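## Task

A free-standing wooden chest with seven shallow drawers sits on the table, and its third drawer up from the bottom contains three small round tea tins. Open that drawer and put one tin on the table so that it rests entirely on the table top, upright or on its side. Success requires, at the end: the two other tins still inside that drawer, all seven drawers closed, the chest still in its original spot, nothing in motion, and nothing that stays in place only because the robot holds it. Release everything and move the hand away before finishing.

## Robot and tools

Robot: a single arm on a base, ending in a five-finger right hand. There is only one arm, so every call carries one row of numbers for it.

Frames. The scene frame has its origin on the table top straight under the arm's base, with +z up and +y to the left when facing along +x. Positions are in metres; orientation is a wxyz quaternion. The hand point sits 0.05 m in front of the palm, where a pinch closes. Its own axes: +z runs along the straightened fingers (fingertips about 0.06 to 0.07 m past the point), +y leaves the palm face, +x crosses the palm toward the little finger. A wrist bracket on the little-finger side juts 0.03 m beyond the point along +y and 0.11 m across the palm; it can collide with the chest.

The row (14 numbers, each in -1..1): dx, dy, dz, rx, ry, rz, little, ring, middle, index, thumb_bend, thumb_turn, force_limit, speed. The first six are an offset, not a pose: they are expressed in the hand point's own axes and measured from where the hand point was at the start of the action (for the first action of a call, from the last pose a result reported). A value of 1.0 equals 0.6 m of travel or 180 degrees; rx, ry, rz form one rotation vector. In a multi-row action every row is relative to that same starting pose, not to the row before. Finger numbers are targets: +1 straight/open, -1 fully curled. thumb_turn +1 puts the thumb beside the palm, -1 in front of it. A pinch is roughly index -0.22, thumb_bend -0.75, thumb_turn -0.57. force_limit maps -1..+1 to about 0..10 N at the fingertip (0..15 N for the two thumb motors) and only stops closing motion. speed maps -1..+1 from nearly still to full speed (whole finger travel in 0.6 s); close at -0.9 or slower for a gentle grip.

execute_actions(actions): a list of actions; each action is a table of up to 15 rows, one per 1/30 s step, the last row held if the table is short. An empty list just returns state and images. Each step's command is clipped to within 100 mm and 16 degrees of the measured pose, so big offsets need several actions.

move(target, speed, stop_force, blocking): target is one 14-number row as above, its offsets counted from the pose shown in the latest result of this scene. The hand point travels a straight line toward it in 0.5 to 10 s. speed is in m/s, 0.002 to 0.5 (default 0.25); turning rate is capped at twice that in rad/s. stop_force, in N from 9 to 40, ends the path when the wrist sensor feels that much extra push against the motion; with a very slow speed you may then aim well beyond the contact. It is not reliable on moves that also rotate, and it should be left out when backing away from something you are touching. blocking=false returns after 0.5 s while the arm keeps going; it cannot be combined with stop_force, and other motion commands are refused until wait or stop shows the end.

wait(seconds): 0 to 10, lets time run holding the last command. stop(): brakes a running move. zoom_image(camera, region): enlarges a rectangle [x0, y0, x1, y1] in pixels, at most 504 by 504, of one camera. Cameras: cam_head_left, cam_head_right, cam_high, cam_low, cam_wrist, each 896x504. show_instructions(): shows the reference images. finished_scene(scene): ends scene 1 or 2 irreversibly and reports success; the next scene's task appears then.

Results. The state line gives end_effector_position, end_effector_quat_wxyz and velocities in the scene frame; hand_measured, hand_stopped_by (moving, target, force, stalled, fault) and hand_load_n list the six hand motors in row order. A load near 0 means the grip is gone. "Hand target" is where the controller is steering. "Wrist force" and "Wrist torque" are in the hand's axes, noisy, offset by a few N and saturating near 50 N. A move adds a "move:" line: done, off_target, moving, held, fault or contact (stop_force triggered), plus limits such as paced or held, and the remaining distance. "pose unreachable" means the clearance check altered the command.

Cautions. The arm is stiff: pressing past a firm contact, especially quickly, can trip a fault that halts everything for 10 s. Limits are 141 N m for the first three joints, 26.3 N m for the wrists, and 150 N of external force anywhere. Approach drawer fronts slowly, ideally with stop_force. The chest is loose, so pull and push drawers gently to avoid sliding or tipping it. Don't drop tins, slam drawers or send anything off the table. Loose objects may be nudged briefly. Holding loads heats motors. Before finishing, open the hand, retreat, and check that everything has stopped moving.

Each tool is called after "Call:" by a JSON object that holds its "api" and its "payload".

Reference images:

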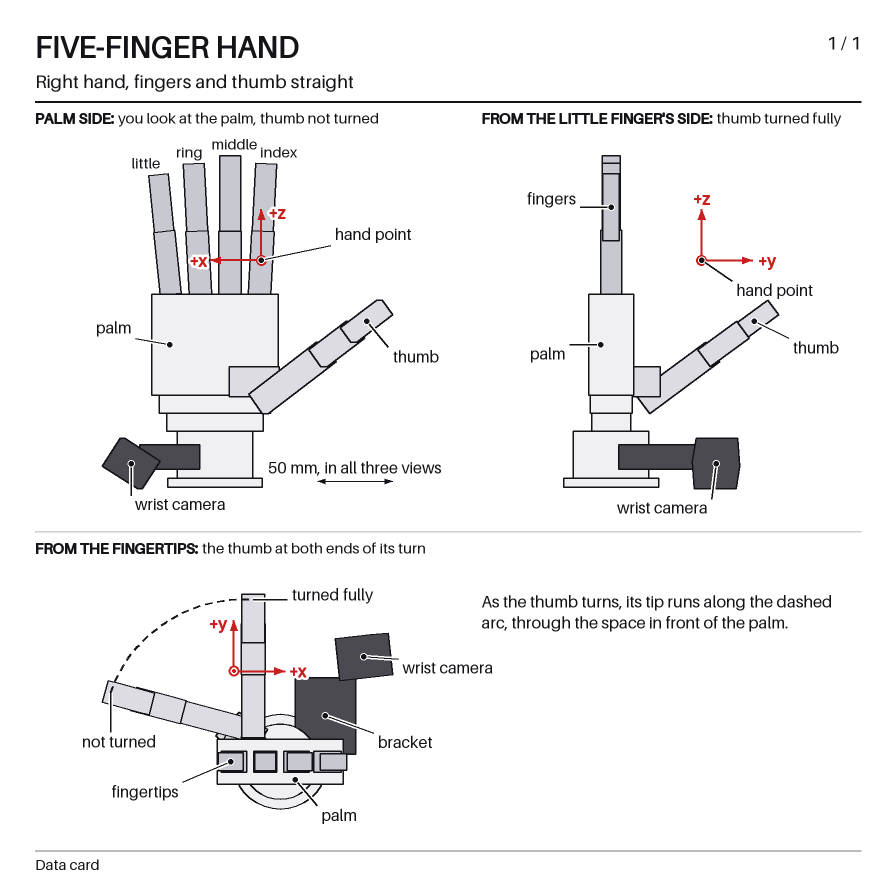

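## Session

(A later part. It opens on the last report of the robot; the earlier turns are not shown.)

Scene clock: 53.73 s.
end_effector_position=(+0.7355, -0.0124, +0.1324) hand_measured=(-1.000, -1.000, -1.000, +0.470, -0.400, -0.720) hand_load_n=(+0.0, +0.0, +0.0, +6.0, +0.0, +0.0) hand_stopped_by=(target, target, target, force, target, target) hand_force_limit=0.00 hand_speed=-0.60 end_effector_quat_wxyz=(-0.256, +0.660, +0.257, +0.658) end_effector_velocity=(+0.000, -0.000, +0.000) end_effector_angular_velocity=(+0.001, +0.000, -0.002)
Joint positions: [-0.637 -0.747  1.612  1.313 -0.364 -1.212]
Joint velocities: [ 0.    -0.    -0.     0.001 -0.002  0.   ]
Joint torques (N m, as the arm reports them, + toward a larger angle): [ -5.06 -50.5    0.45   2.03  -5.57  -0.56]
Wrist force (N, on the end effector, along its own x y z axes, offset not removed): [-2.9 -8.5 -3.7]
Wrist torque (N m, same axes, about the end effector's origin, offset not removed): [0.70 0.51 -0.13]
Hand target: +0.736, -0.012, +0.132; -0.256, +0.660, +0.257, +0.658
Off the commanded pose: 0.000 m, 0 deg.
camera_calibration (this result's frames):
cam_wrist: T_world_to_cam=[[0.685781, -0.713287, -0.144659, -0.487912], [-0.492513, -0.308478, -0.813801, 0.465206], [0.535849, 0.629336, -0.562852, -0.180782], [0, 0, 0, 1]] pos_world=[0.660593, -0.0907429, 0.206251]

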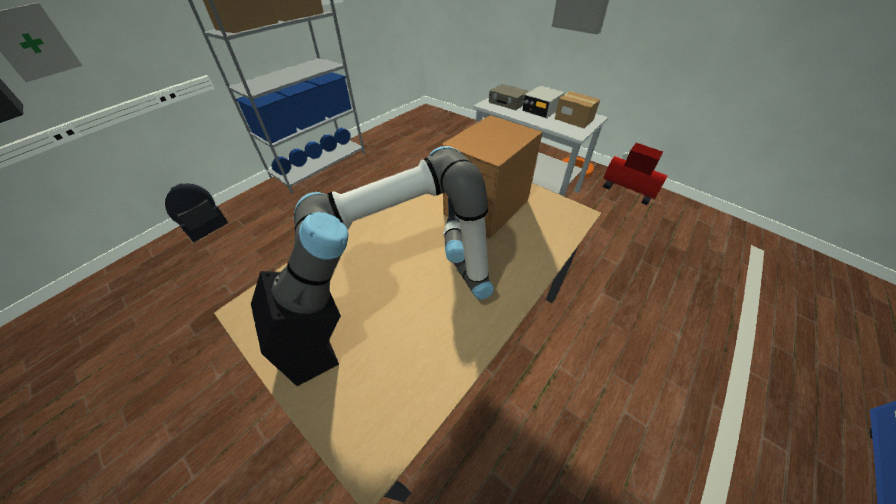

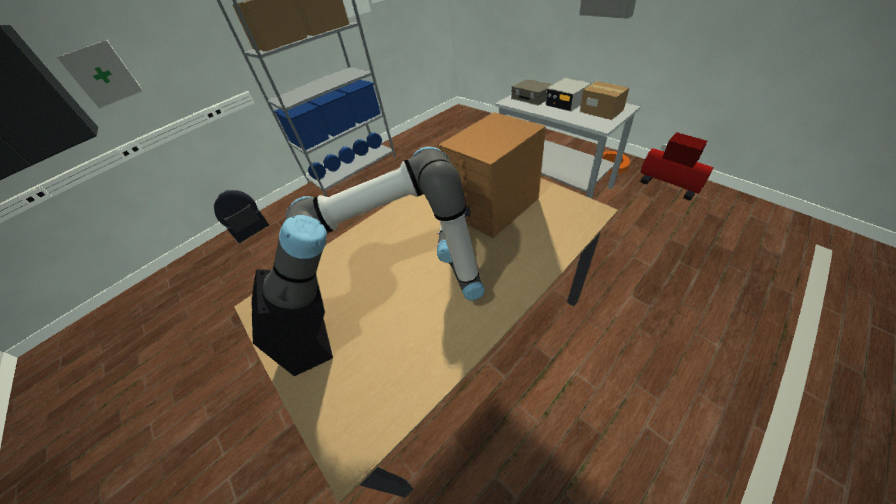

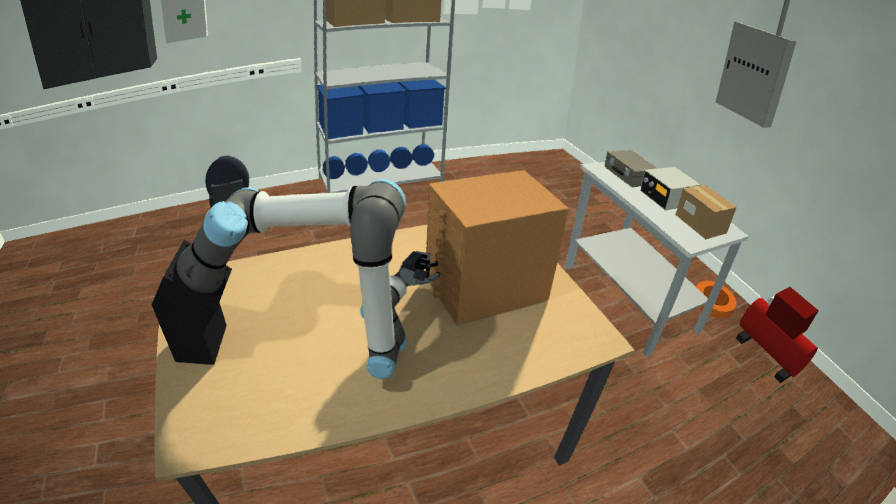

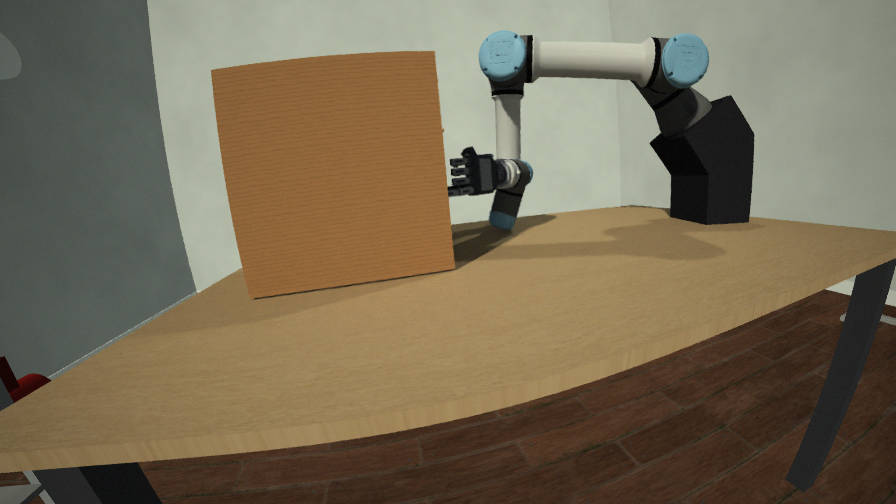

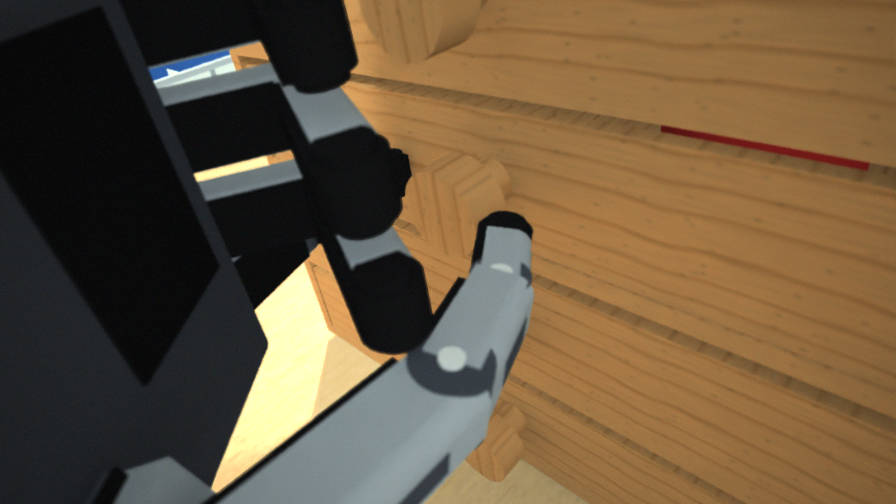

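Call:
{"api": "execute_actions", "payload": {"actions": [[[0,0,0,0,0,0,-1,-1,-1,0.47,-0.8,-0.72,0.0,-0.6]],[[0,0,0,0,0,0,-1,-1,-1,0.47,-0.8,-0.72,0.0,-0.6]],[[0,0,0,0,0,0,-1,-1,-1,0.47,-0.8,-0.72,0.0,-0.6]],[[0,0,0,0,0,0,-1,-1,-1,0.47,-0.8,-0.72,0.0,-0.6]]]}}

Scene clock: 56.73 s.
end_effector_position=(+0.7355, -0.0124, +0.1324) hand_measured=(-1.000, -1.000, -1.000, +0.470, -0.798, -0.720) hand_load_n=(+0.0, +0.0, -1.0, +6.0, +2.0, +3.0) hand_stopped_by=(target, target, target, force, target, target) hand_force_limit=0.00 hand_speed=-0.60 end_effector_quat_wxyz=(-0.256, +0.660, +0.257, +0.658) end_effector_velocity=(+0.000, +0.001, +0.000) end_effector_angular_velocity=(+0.001, -0.001, +0.000)
Joint positions: [-0.637 -0.747  1.612  1.313 -0.364 -1.212]
Joint velocities: [ 0.001  0.    -0.    -0.001 -0.001  0.   ]
Joint torques (N m, as the arm reports them, + toward a larger angle): [ -4.69 -50.55   0.19   2.04  -5.46  -0.64]
Wrist force (N, on the end effector, along its own x y z axes, offset not removed): [-2.6 -7.6 -2.3]
Wrist torque (N m, same axes, about the end effector's origin, offset not removed): [0.78 0.30 -0.03]
Hand target: +0.736, -0.012, +0.132; -0.256, +0.660, +0.257, +0.658
Off the commanded pose: 0.000 m, 0 deg.
camera_calibration (this result's frames):
cam_wrist: T_world_to_cam=[[0.685781, -0.713287, -0.144659, -0.487912], [-0.492514, -0.308478, -0.813801, 0.465206], [0.535849, 0.629336, -0.562852, -0.180782], [0, 0, 0, 1]] pos_world=[0.660593, -0.0907428, 0.206251]

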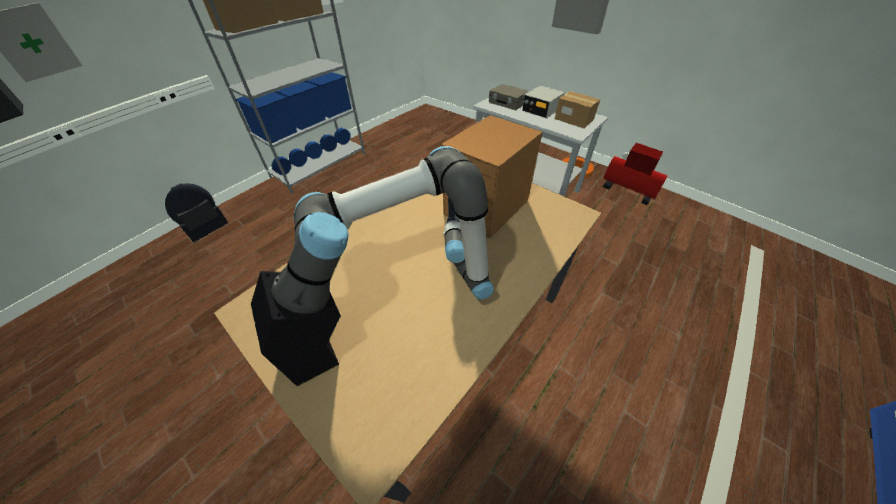

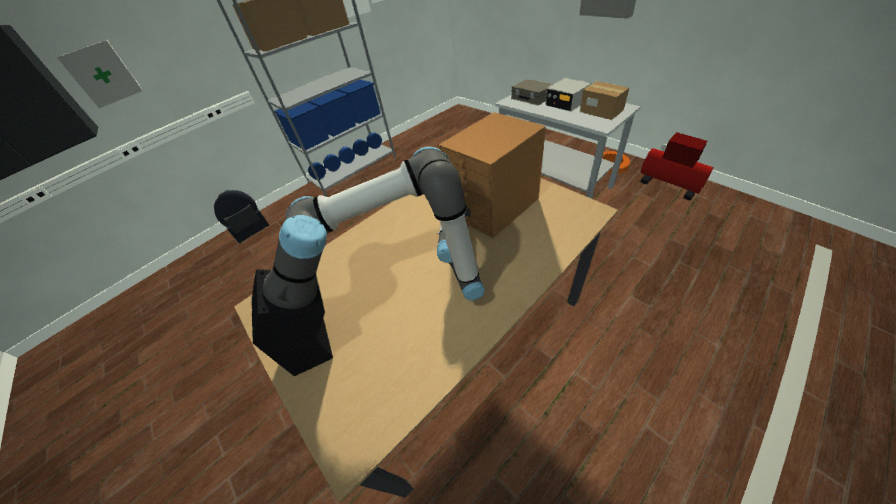

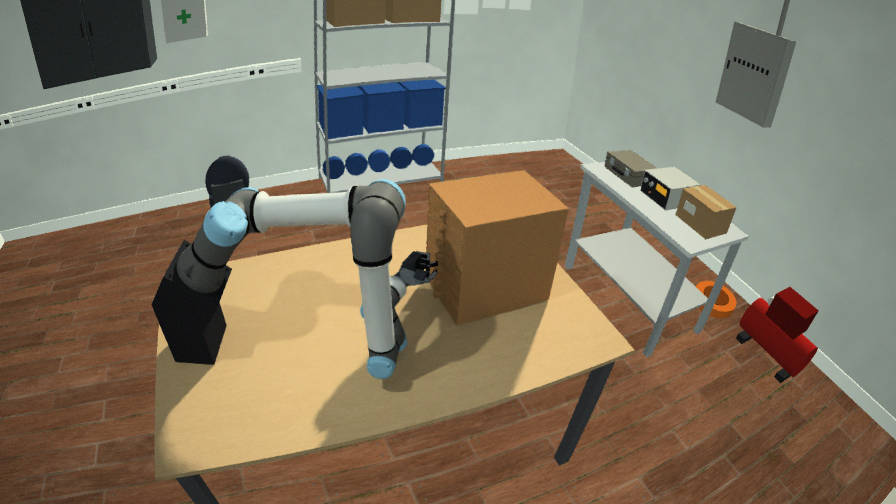

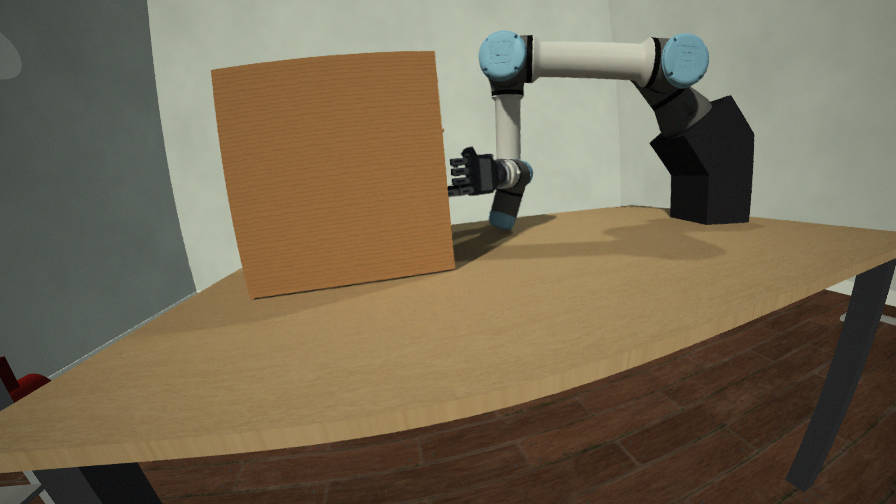

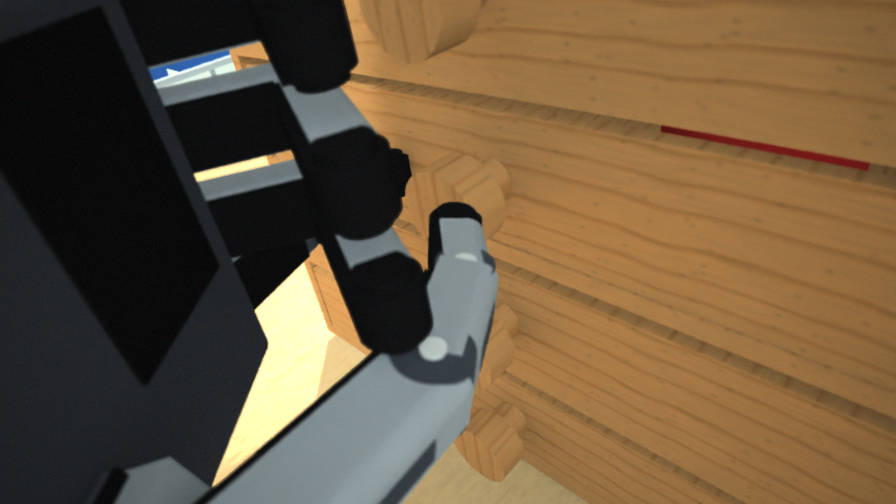

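Call:
{"api": "execute_actions", "payload": {"actions": [[[0,0,0,0,0,0,-1,-1,-1,0.65,-0.4,-0.72,0.0,0]],[[0,0,0,0,0,0,-1,-1,-1,0.65,-0.4,-0.72,0.0,0]]]}}

Call:
{"api": "move", "payload": {"target": [0,-0.0186,0.0167,0,0,0,-1,-1,-1,0.65,-0.4,-0.72,0.0,0], "speed": 0.006, "stop_force": 9}}

Scene clock: 59.60 s.
end_effector_position=(+0.7356, -0.0125, +0.1324) hand_measured=(-1.000, -1.000, -1.000, +0.650, -0.400, -0.720) hand_load_n=(+0.0, +0.0, +0.0, +0.0, +0.0, +0.0) hand_stopped_by=(target, target, target, target, target, target) hand_force_limit=0.00 hand_speed=0.00 end_effector_quat_wxyz=(-0.256, +0.660, +0.257, +0.658) end_effector_velocity=(-0.000, -0.000, -0.000) end_effector_angular_velocity=(+0.000, +0.001, -0.001)
Joint positions: [-0.637 -0.747  1.612  1.313 -0.364 -1.212]
Joint velocities: [-0.001  0.     0.    -0.    -0.     0.   ]
Joint torques (N m, as the arm reports them, + toward a larger angle): [ -1.54 -49.43   0.13  -0.09   2.2   -0.61]
Wrist force (N, on the end effector, along its own x y z axes, offset not removed): [-2.9 2.0 0.1]
Wrist torque (N m, same axes, about the end effector's origin, offset not removed): [0.33 0.45 -0.02]
Hand target: +0.736, -0.012, +0.132; -0.256, +0.660, +0.257, +0.658
Off the commanded pose: 0.000 m, 0 deg.
camera_calibration (this result's frames):
cam_wrist: T_world_to_cam=[[0.685694, -0.713369, -0.144668, -0.487887], [-0.492545, -0.308399, -0.813812, 0.465236], [0.535932, 0.629281, -0.562834, -0.180825], [0, 0, 0, 1]] pos_world=[0.660601, -0.0907758, 0.206258]

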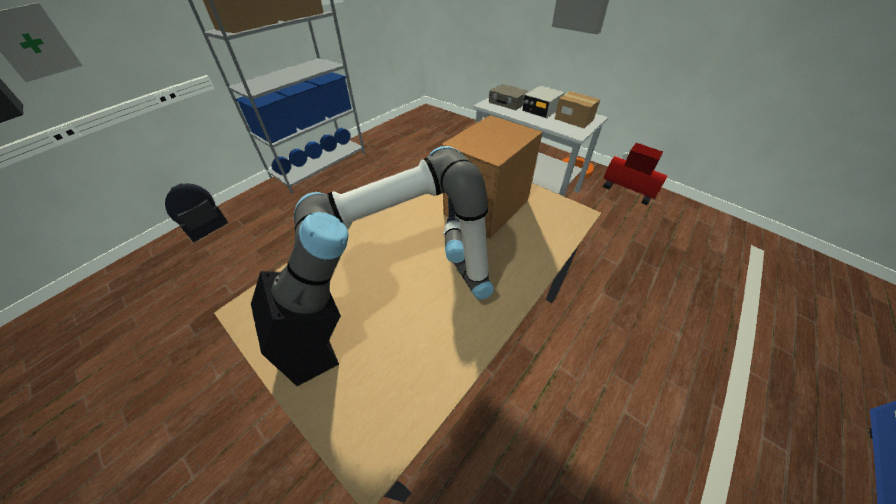

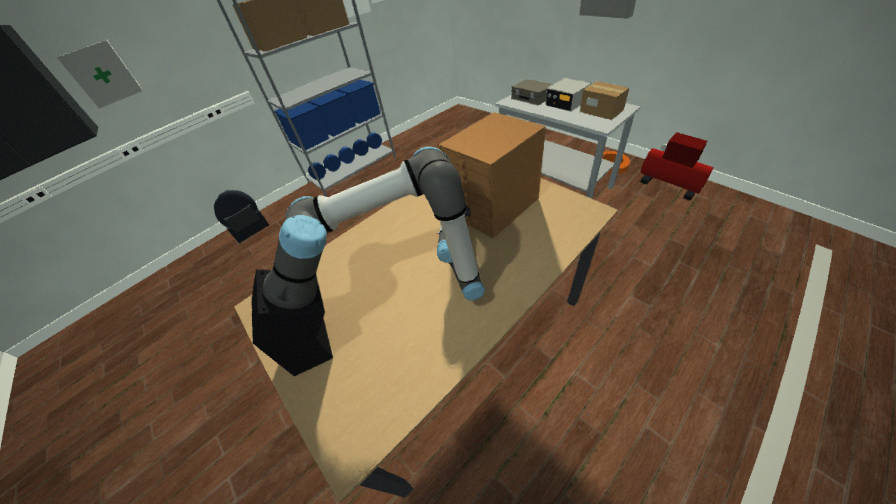

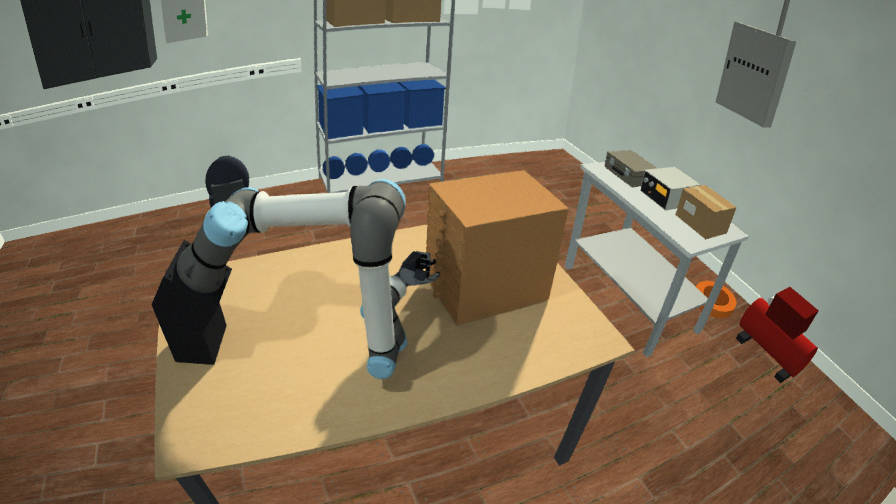

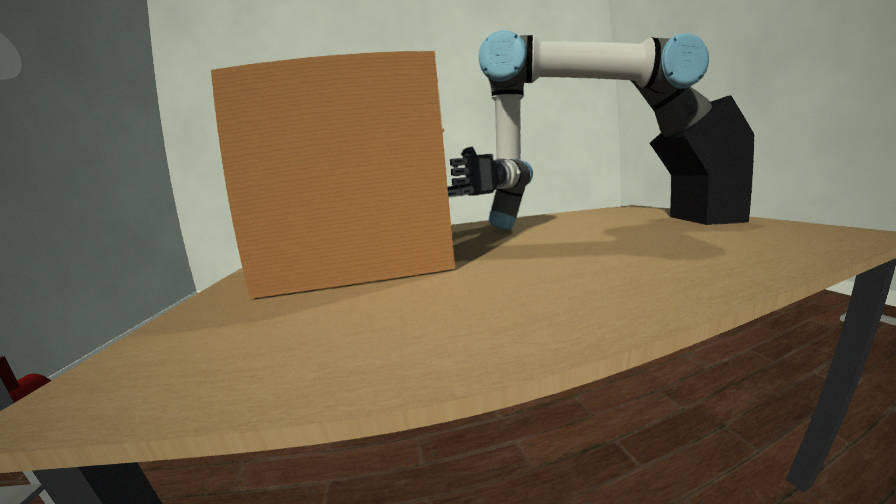

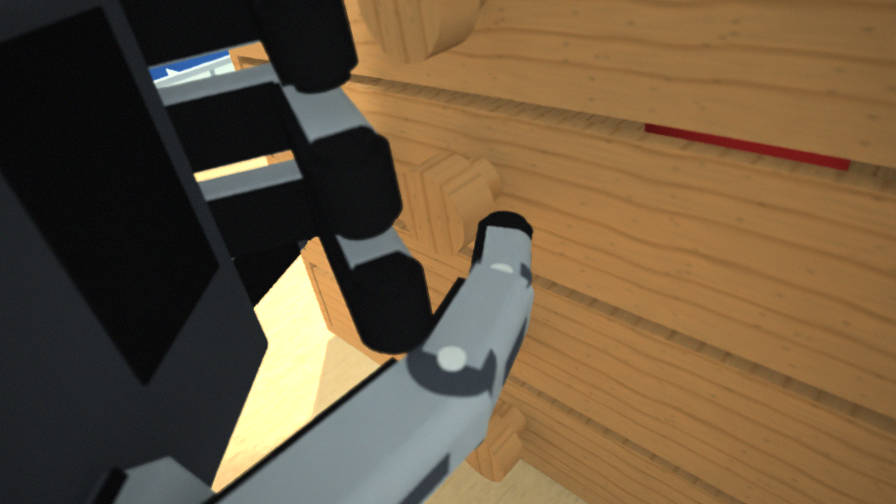

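Scene clock: 62.17 s.
end_effector_position=(+0.7354, +0.0006, +0.1324) hand_measured=(-1.000, -1.000, -1.000, +0.650, -0.396, -0.720) hand_load_n=(+0.0, +0.0, +0.0, +0.0, +9.0, -1.0) hand_stopped_by=(target, target, target, target, target, target) hand_force_limit=0.00 hand_speed=0.00 end_effector_quat_wxyz=(-0.256, +0.660, +0.256, +0.658) end_effector_velocity=(-0.000, -0.002, -0.000) end_effector_angular_velocity=(-0.001, -0.000, +0.002)
Joint positions: [-0.613 -0.744  1.63   1.34  -0.378 -1.264]
Joint velocities: [-0.004  0.    -0.004 -0.006  0.005  0.01 ]
Joint torques (N m, as the arm reports them, + toward a larger angle): [  1.3  -43.79  -7.04  -1.49   4.32   1.33]
Wrist force (N, on the end effector, along its own x y z axes, offset not removed): [-1.3 7.7 -8.6]
Wrist torque (N m, same axes, about the end effector's origin, offset not removed): [0.33 0.44 0.00]
Hand target: +0.735, +0.000, +0.132; -0.256, +0.660, +0.257, +0.658
Off the commanded pose: 0.002 m, 0 deg.
move: contact
camera_calibration (this result's frames):
cam_wrist: T_world_to_cam=[[0.685567, -0.71342, -0.145015, -0.478344], [-0.492724, -0.308062, -0.813831, 0.469263], [0.535929, 0.629388, -0.562717, -0.188989], [0, 0, 0, 1]] pos_world=[0.660439, -0.0777505, 0.206185]

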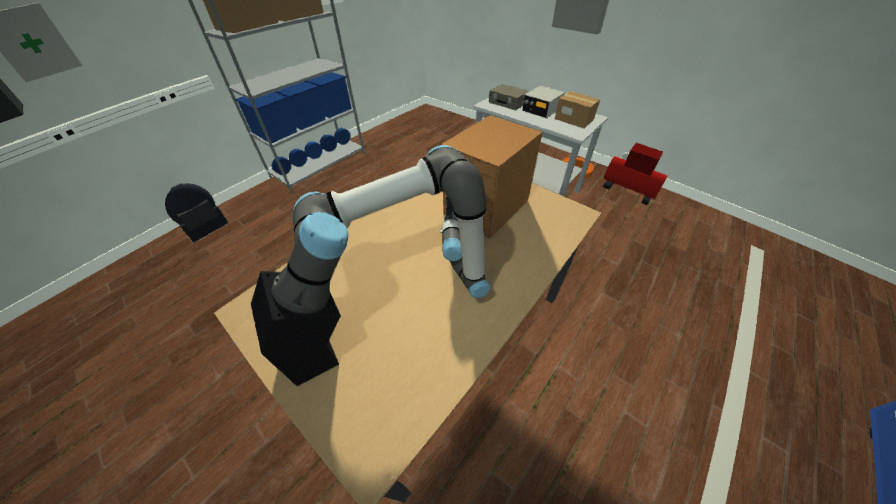

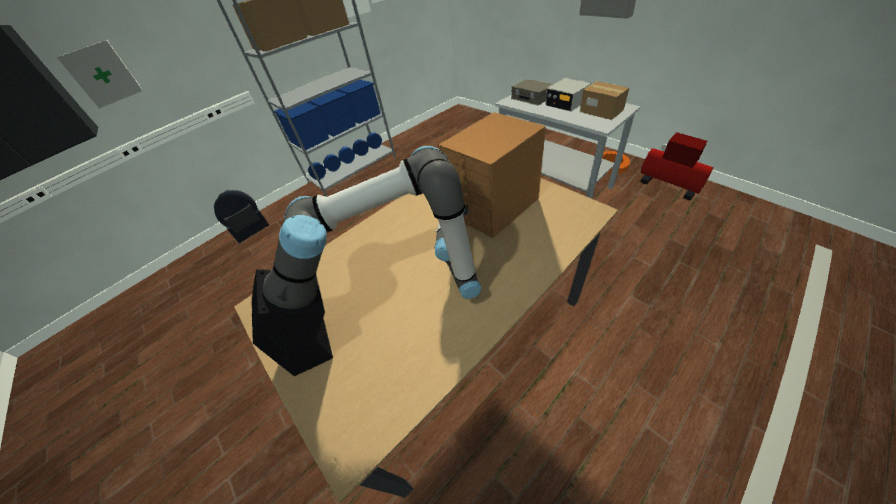

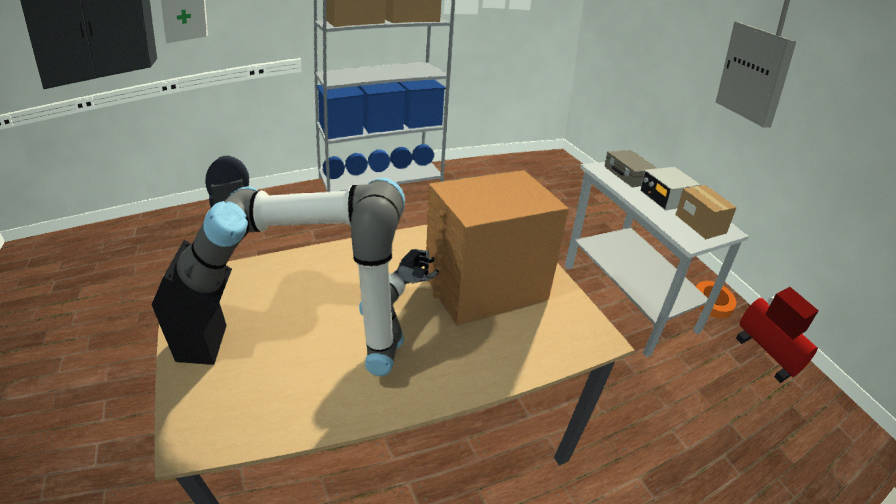

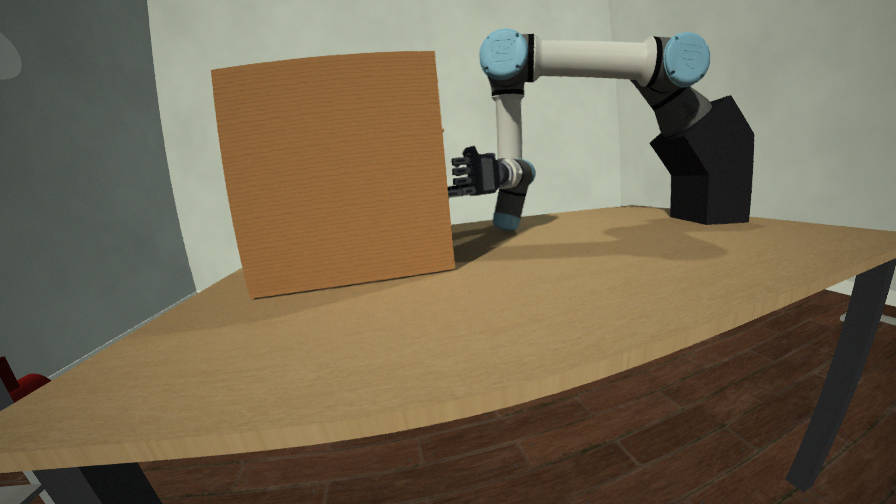

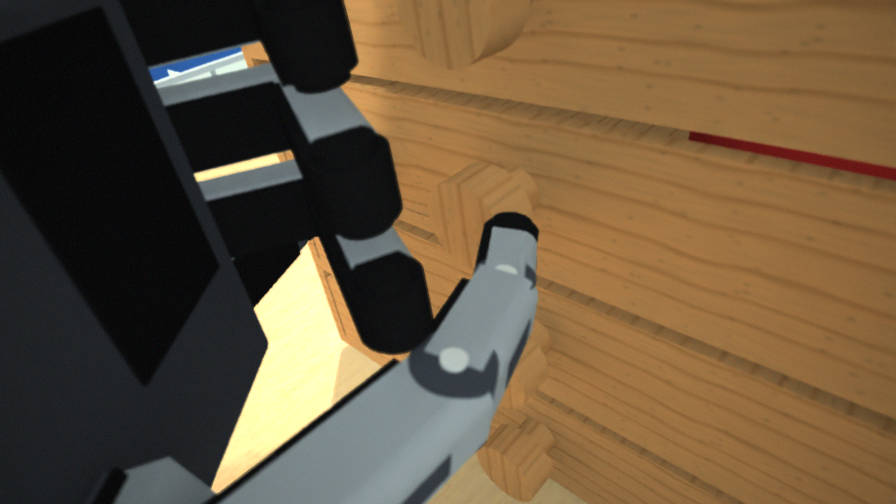

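Call:
{"api": "execute_actions", "payload": {"actions": [[[0,0,0,0,0,0,-1,-1,-1,-0.3,-0.4,-0.72,0.6,-0.6]],[[0,0,0,0,0,0,-1,-1,-1,-0.3,-0.4,-0.72,0.6,-0.6]],[[0,0,0,0,0,0,-1,-1,-1,-0.3,-0.4,-0.72,0.6,-0.6]],[[0,0,0,0,0,0,-1,-1,-1,-0.3,-0.4,-0.72,0.6,-0.6]],[[0,0,0,0,0,0,-1,-1,-1,-0.3,-0.4,-0.72,0.6,-0.6]]]}}

Scene clock: 65.90 s.
end_effector_position=(+0.7354, +0.0005, +0.1324) hand_measured=(-1.000, -1.000, -1.000, +0.500, -0.396, -0.720) hand_load_n=(+0.0, +0.0, +0.0, +8.0, +7.0, -0.5) hand_stopped_by=(target, target, target, force, target, target) hand_force_limit=0.60 hand_speed=-0.60 end_effector_quat_wxyz=(-0.256, +0.660, +0.256, +0.658) end_effector_velocity=(+0.000, +0.000, +0.000) end_effector_angular_velocity=(-0.000, -0.001, +0.000)
Joint positions: [-0.613 -0.744  1.63   1.34  -0.378 -1.264]
Joint velocities: [ 0.    -0.    -0.001 -0.     0.     0.   ]
Joint torques (N m, as the arm reports them, + toward a larger angle): [ 16.74 -43.16   3.49   1.7   -4.93  -1.38]
Wrist force (N, on the end effector, along its own x y z axes, offset not removed): [-1.9 -9.0 -17.1]
Wrist torque (N m, same axes, about the end effector's origin, offset not removed): [0.70 0.43 0.05]
Hand target: +0.735, +0.001, +0.132; -0.256, +0.660, +0.256, +0.658
Off the commanded pose: 0.000 m, 0 deg.
camera_calibration (this result's frames):
cam_wrist: T_world_to_cam=[[0.685565, -0.713432, -0.144968, -0.478369], [-0.492701, -0.308086, -0.813836, 0.469259], [0.535954, 0.629363, -0.562721, -0.188984], [0, 0, 0, 1]] pos_world=[0.660444, -0.0777716, 0.206206]

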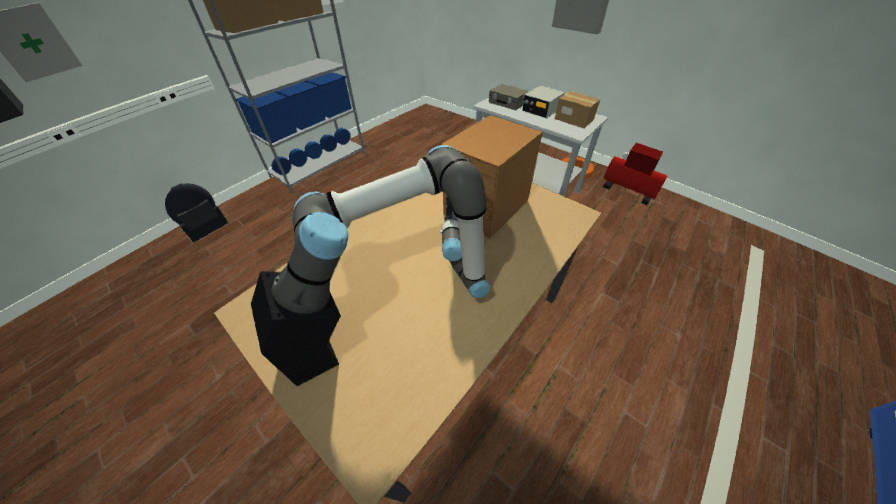

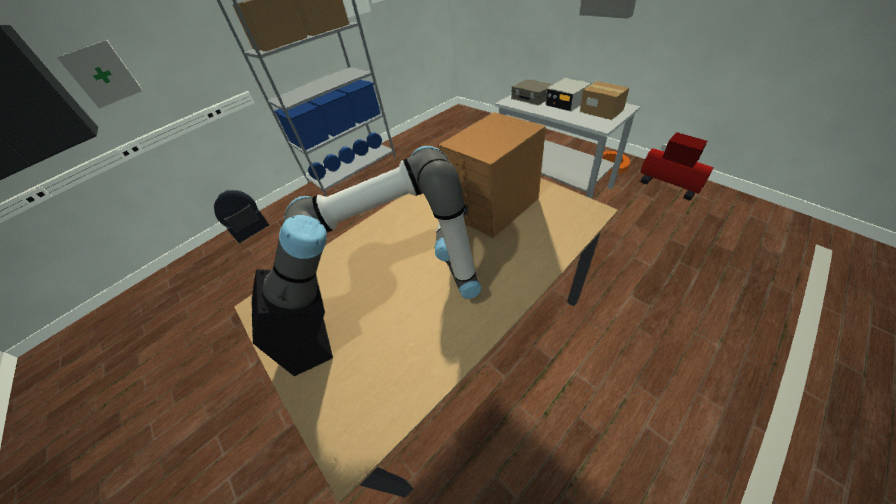

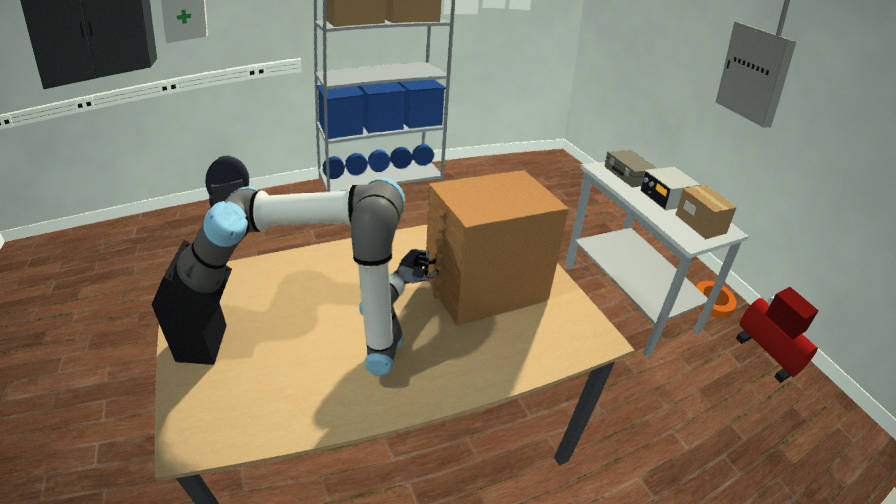

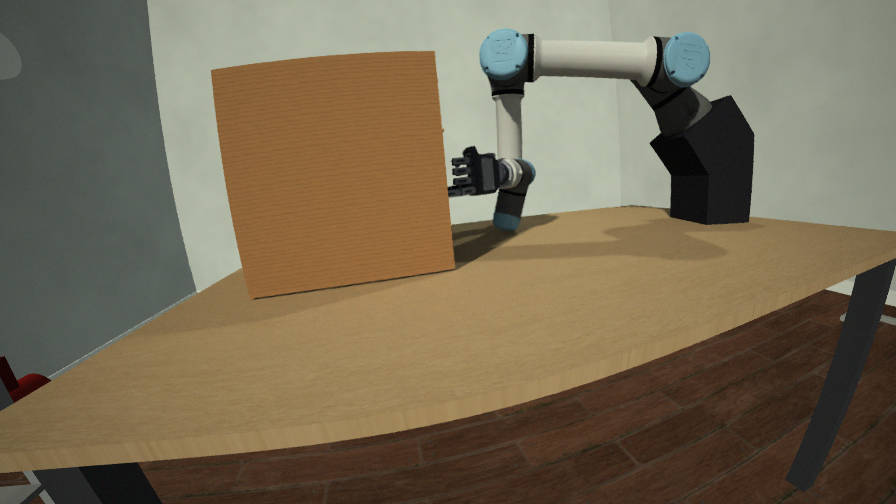

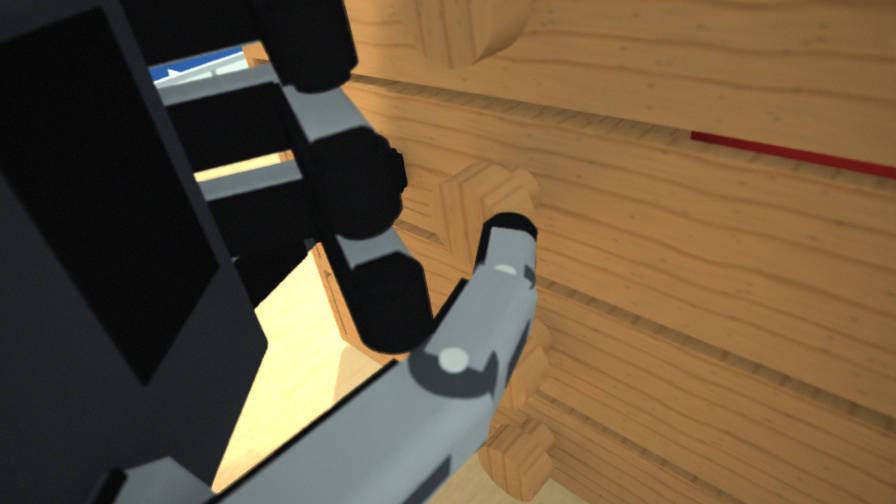

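Call:
{"api": "execute_actions", "payload": {"actions": [[[0,-0.0045,-0.005,0,0,0,-1,-1,-1,0.5,-0.4,-0.72,0.6,-0.6]],[[0,0,0,0,0,0,-1,-1,-1,-0.2,-0.4,-0.72,0.6,-0.6]],[[0,0,0,0,0,0,-1,-1,-1,-0.2,-0.4,-0.72,0.6,-0.6]],[[0,0,0,0,0,0,-1,-1,-1,-0.2,-0.4,-0.72,0.6,-0.6]],[[0,0,0,0,0,0,-1,-1,-1,-0.2,-0.4,-0.72,0.6,-0.6]]]}}

Scene clock: 69.67 s.
end_effector_position=(+0.7315, +0.0005, +0.1324) hand_measured=(-1.000, -1.000, -1.000, -0.022, -0.400, -0.720) hand_load_n=(+0.0, +0.0, +0.0, +10.5, +1.0, +0.0) hand_stopped_by=(target, target, target, force, target, target) hand_force_limit=0.60 hand_speed=-0.60 end_effector_quat_wxyz=(-0.256, +0.660, +0.256, +0.658) end_effector_velocity=(+0.000, -0.000, +0.000) end_effector_angular_velocity=(-0.001, -0.001, -0.000)
Joint positions: [-0.617 -0.745  1.639  1.325 -0.376 -1.256]
Joint velocities: [ 0.    -0.     0.    -0.001 -0.    -0.001]
Joint torques (N m, as the arm reports them, + toward a larger angle): [  0.36 -48.54  -5.26   1.01  -0.71  -0.24]
Wrist force (N, on the end effector, along its own x y z axes, offset not removed): [-2.6 -4.8 5.5]
Wrist torque (N m, same axes, about the end effector's origin, offset not removed): [0.12 0.27 -0.03]
Hand target: +0.731, +0.001, +0.132; -0.256, +0.660, +0.256, +0.658
Off the commanded pose: 0.000 m, 0 deg.
camera_calibration (this result's frames):
cam_wrist: T_world_to_cam=[[0.685578, -0.713398, -0.145072, -0.475665], [-0.49279, -0.308088, -0.813781, 0.467352], [0.535855, 0.6294, -0.562774, -0.186783], [0, 0, 0, 1]] pos_world=[0.6565, -0.0777909, 0.2062]

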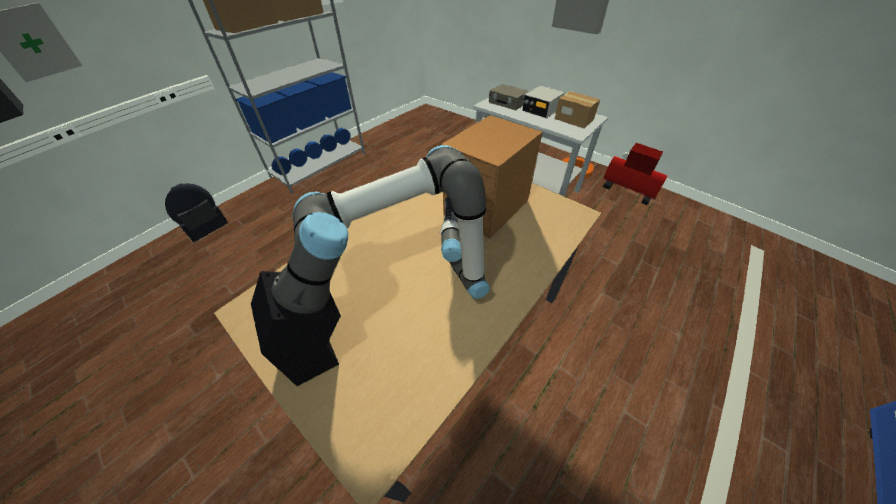

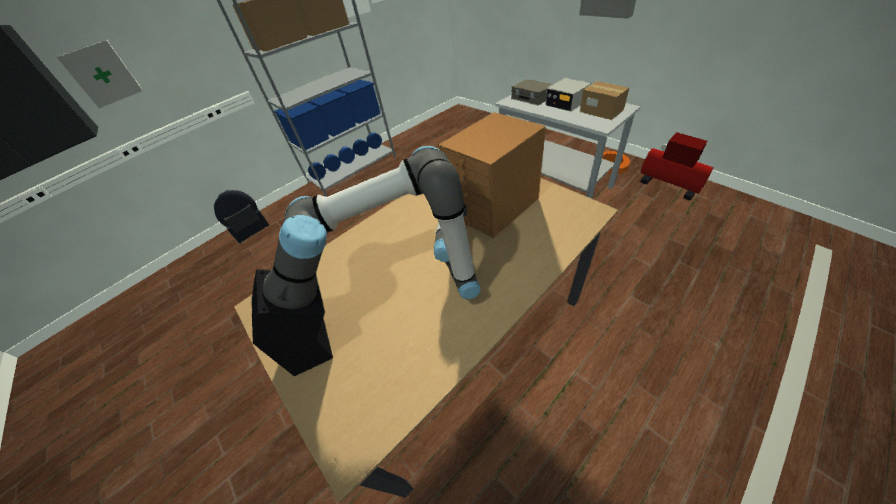

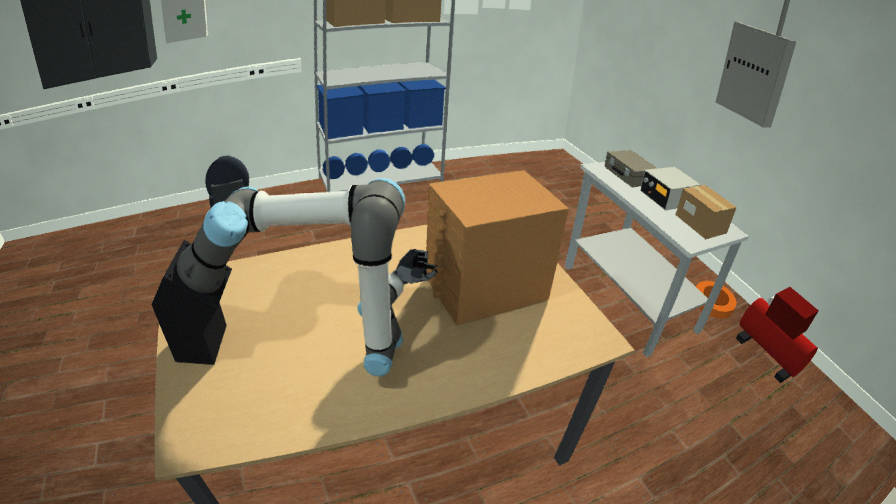

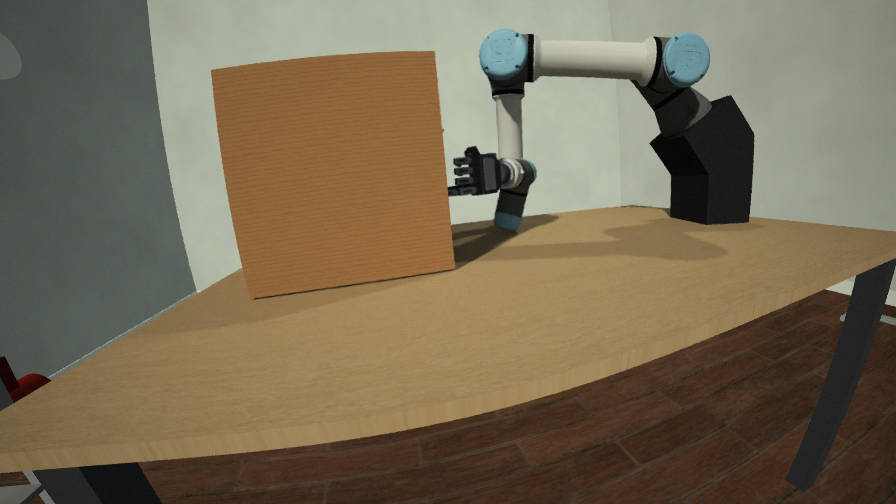

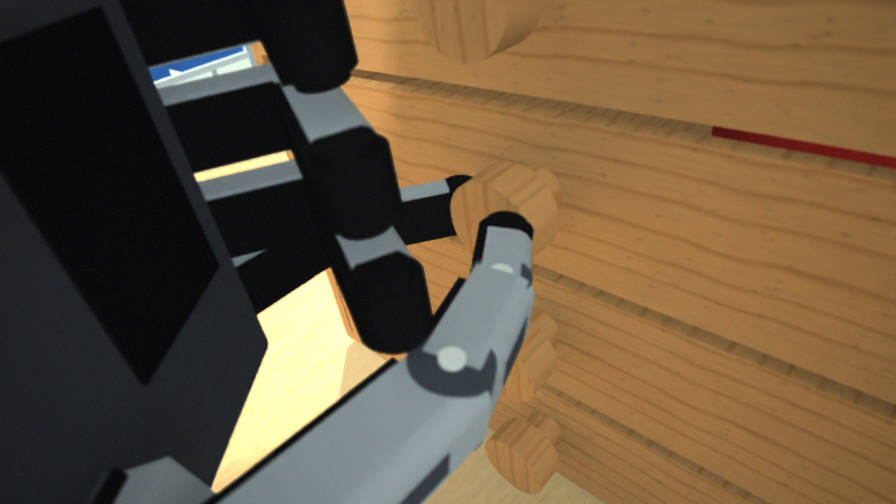

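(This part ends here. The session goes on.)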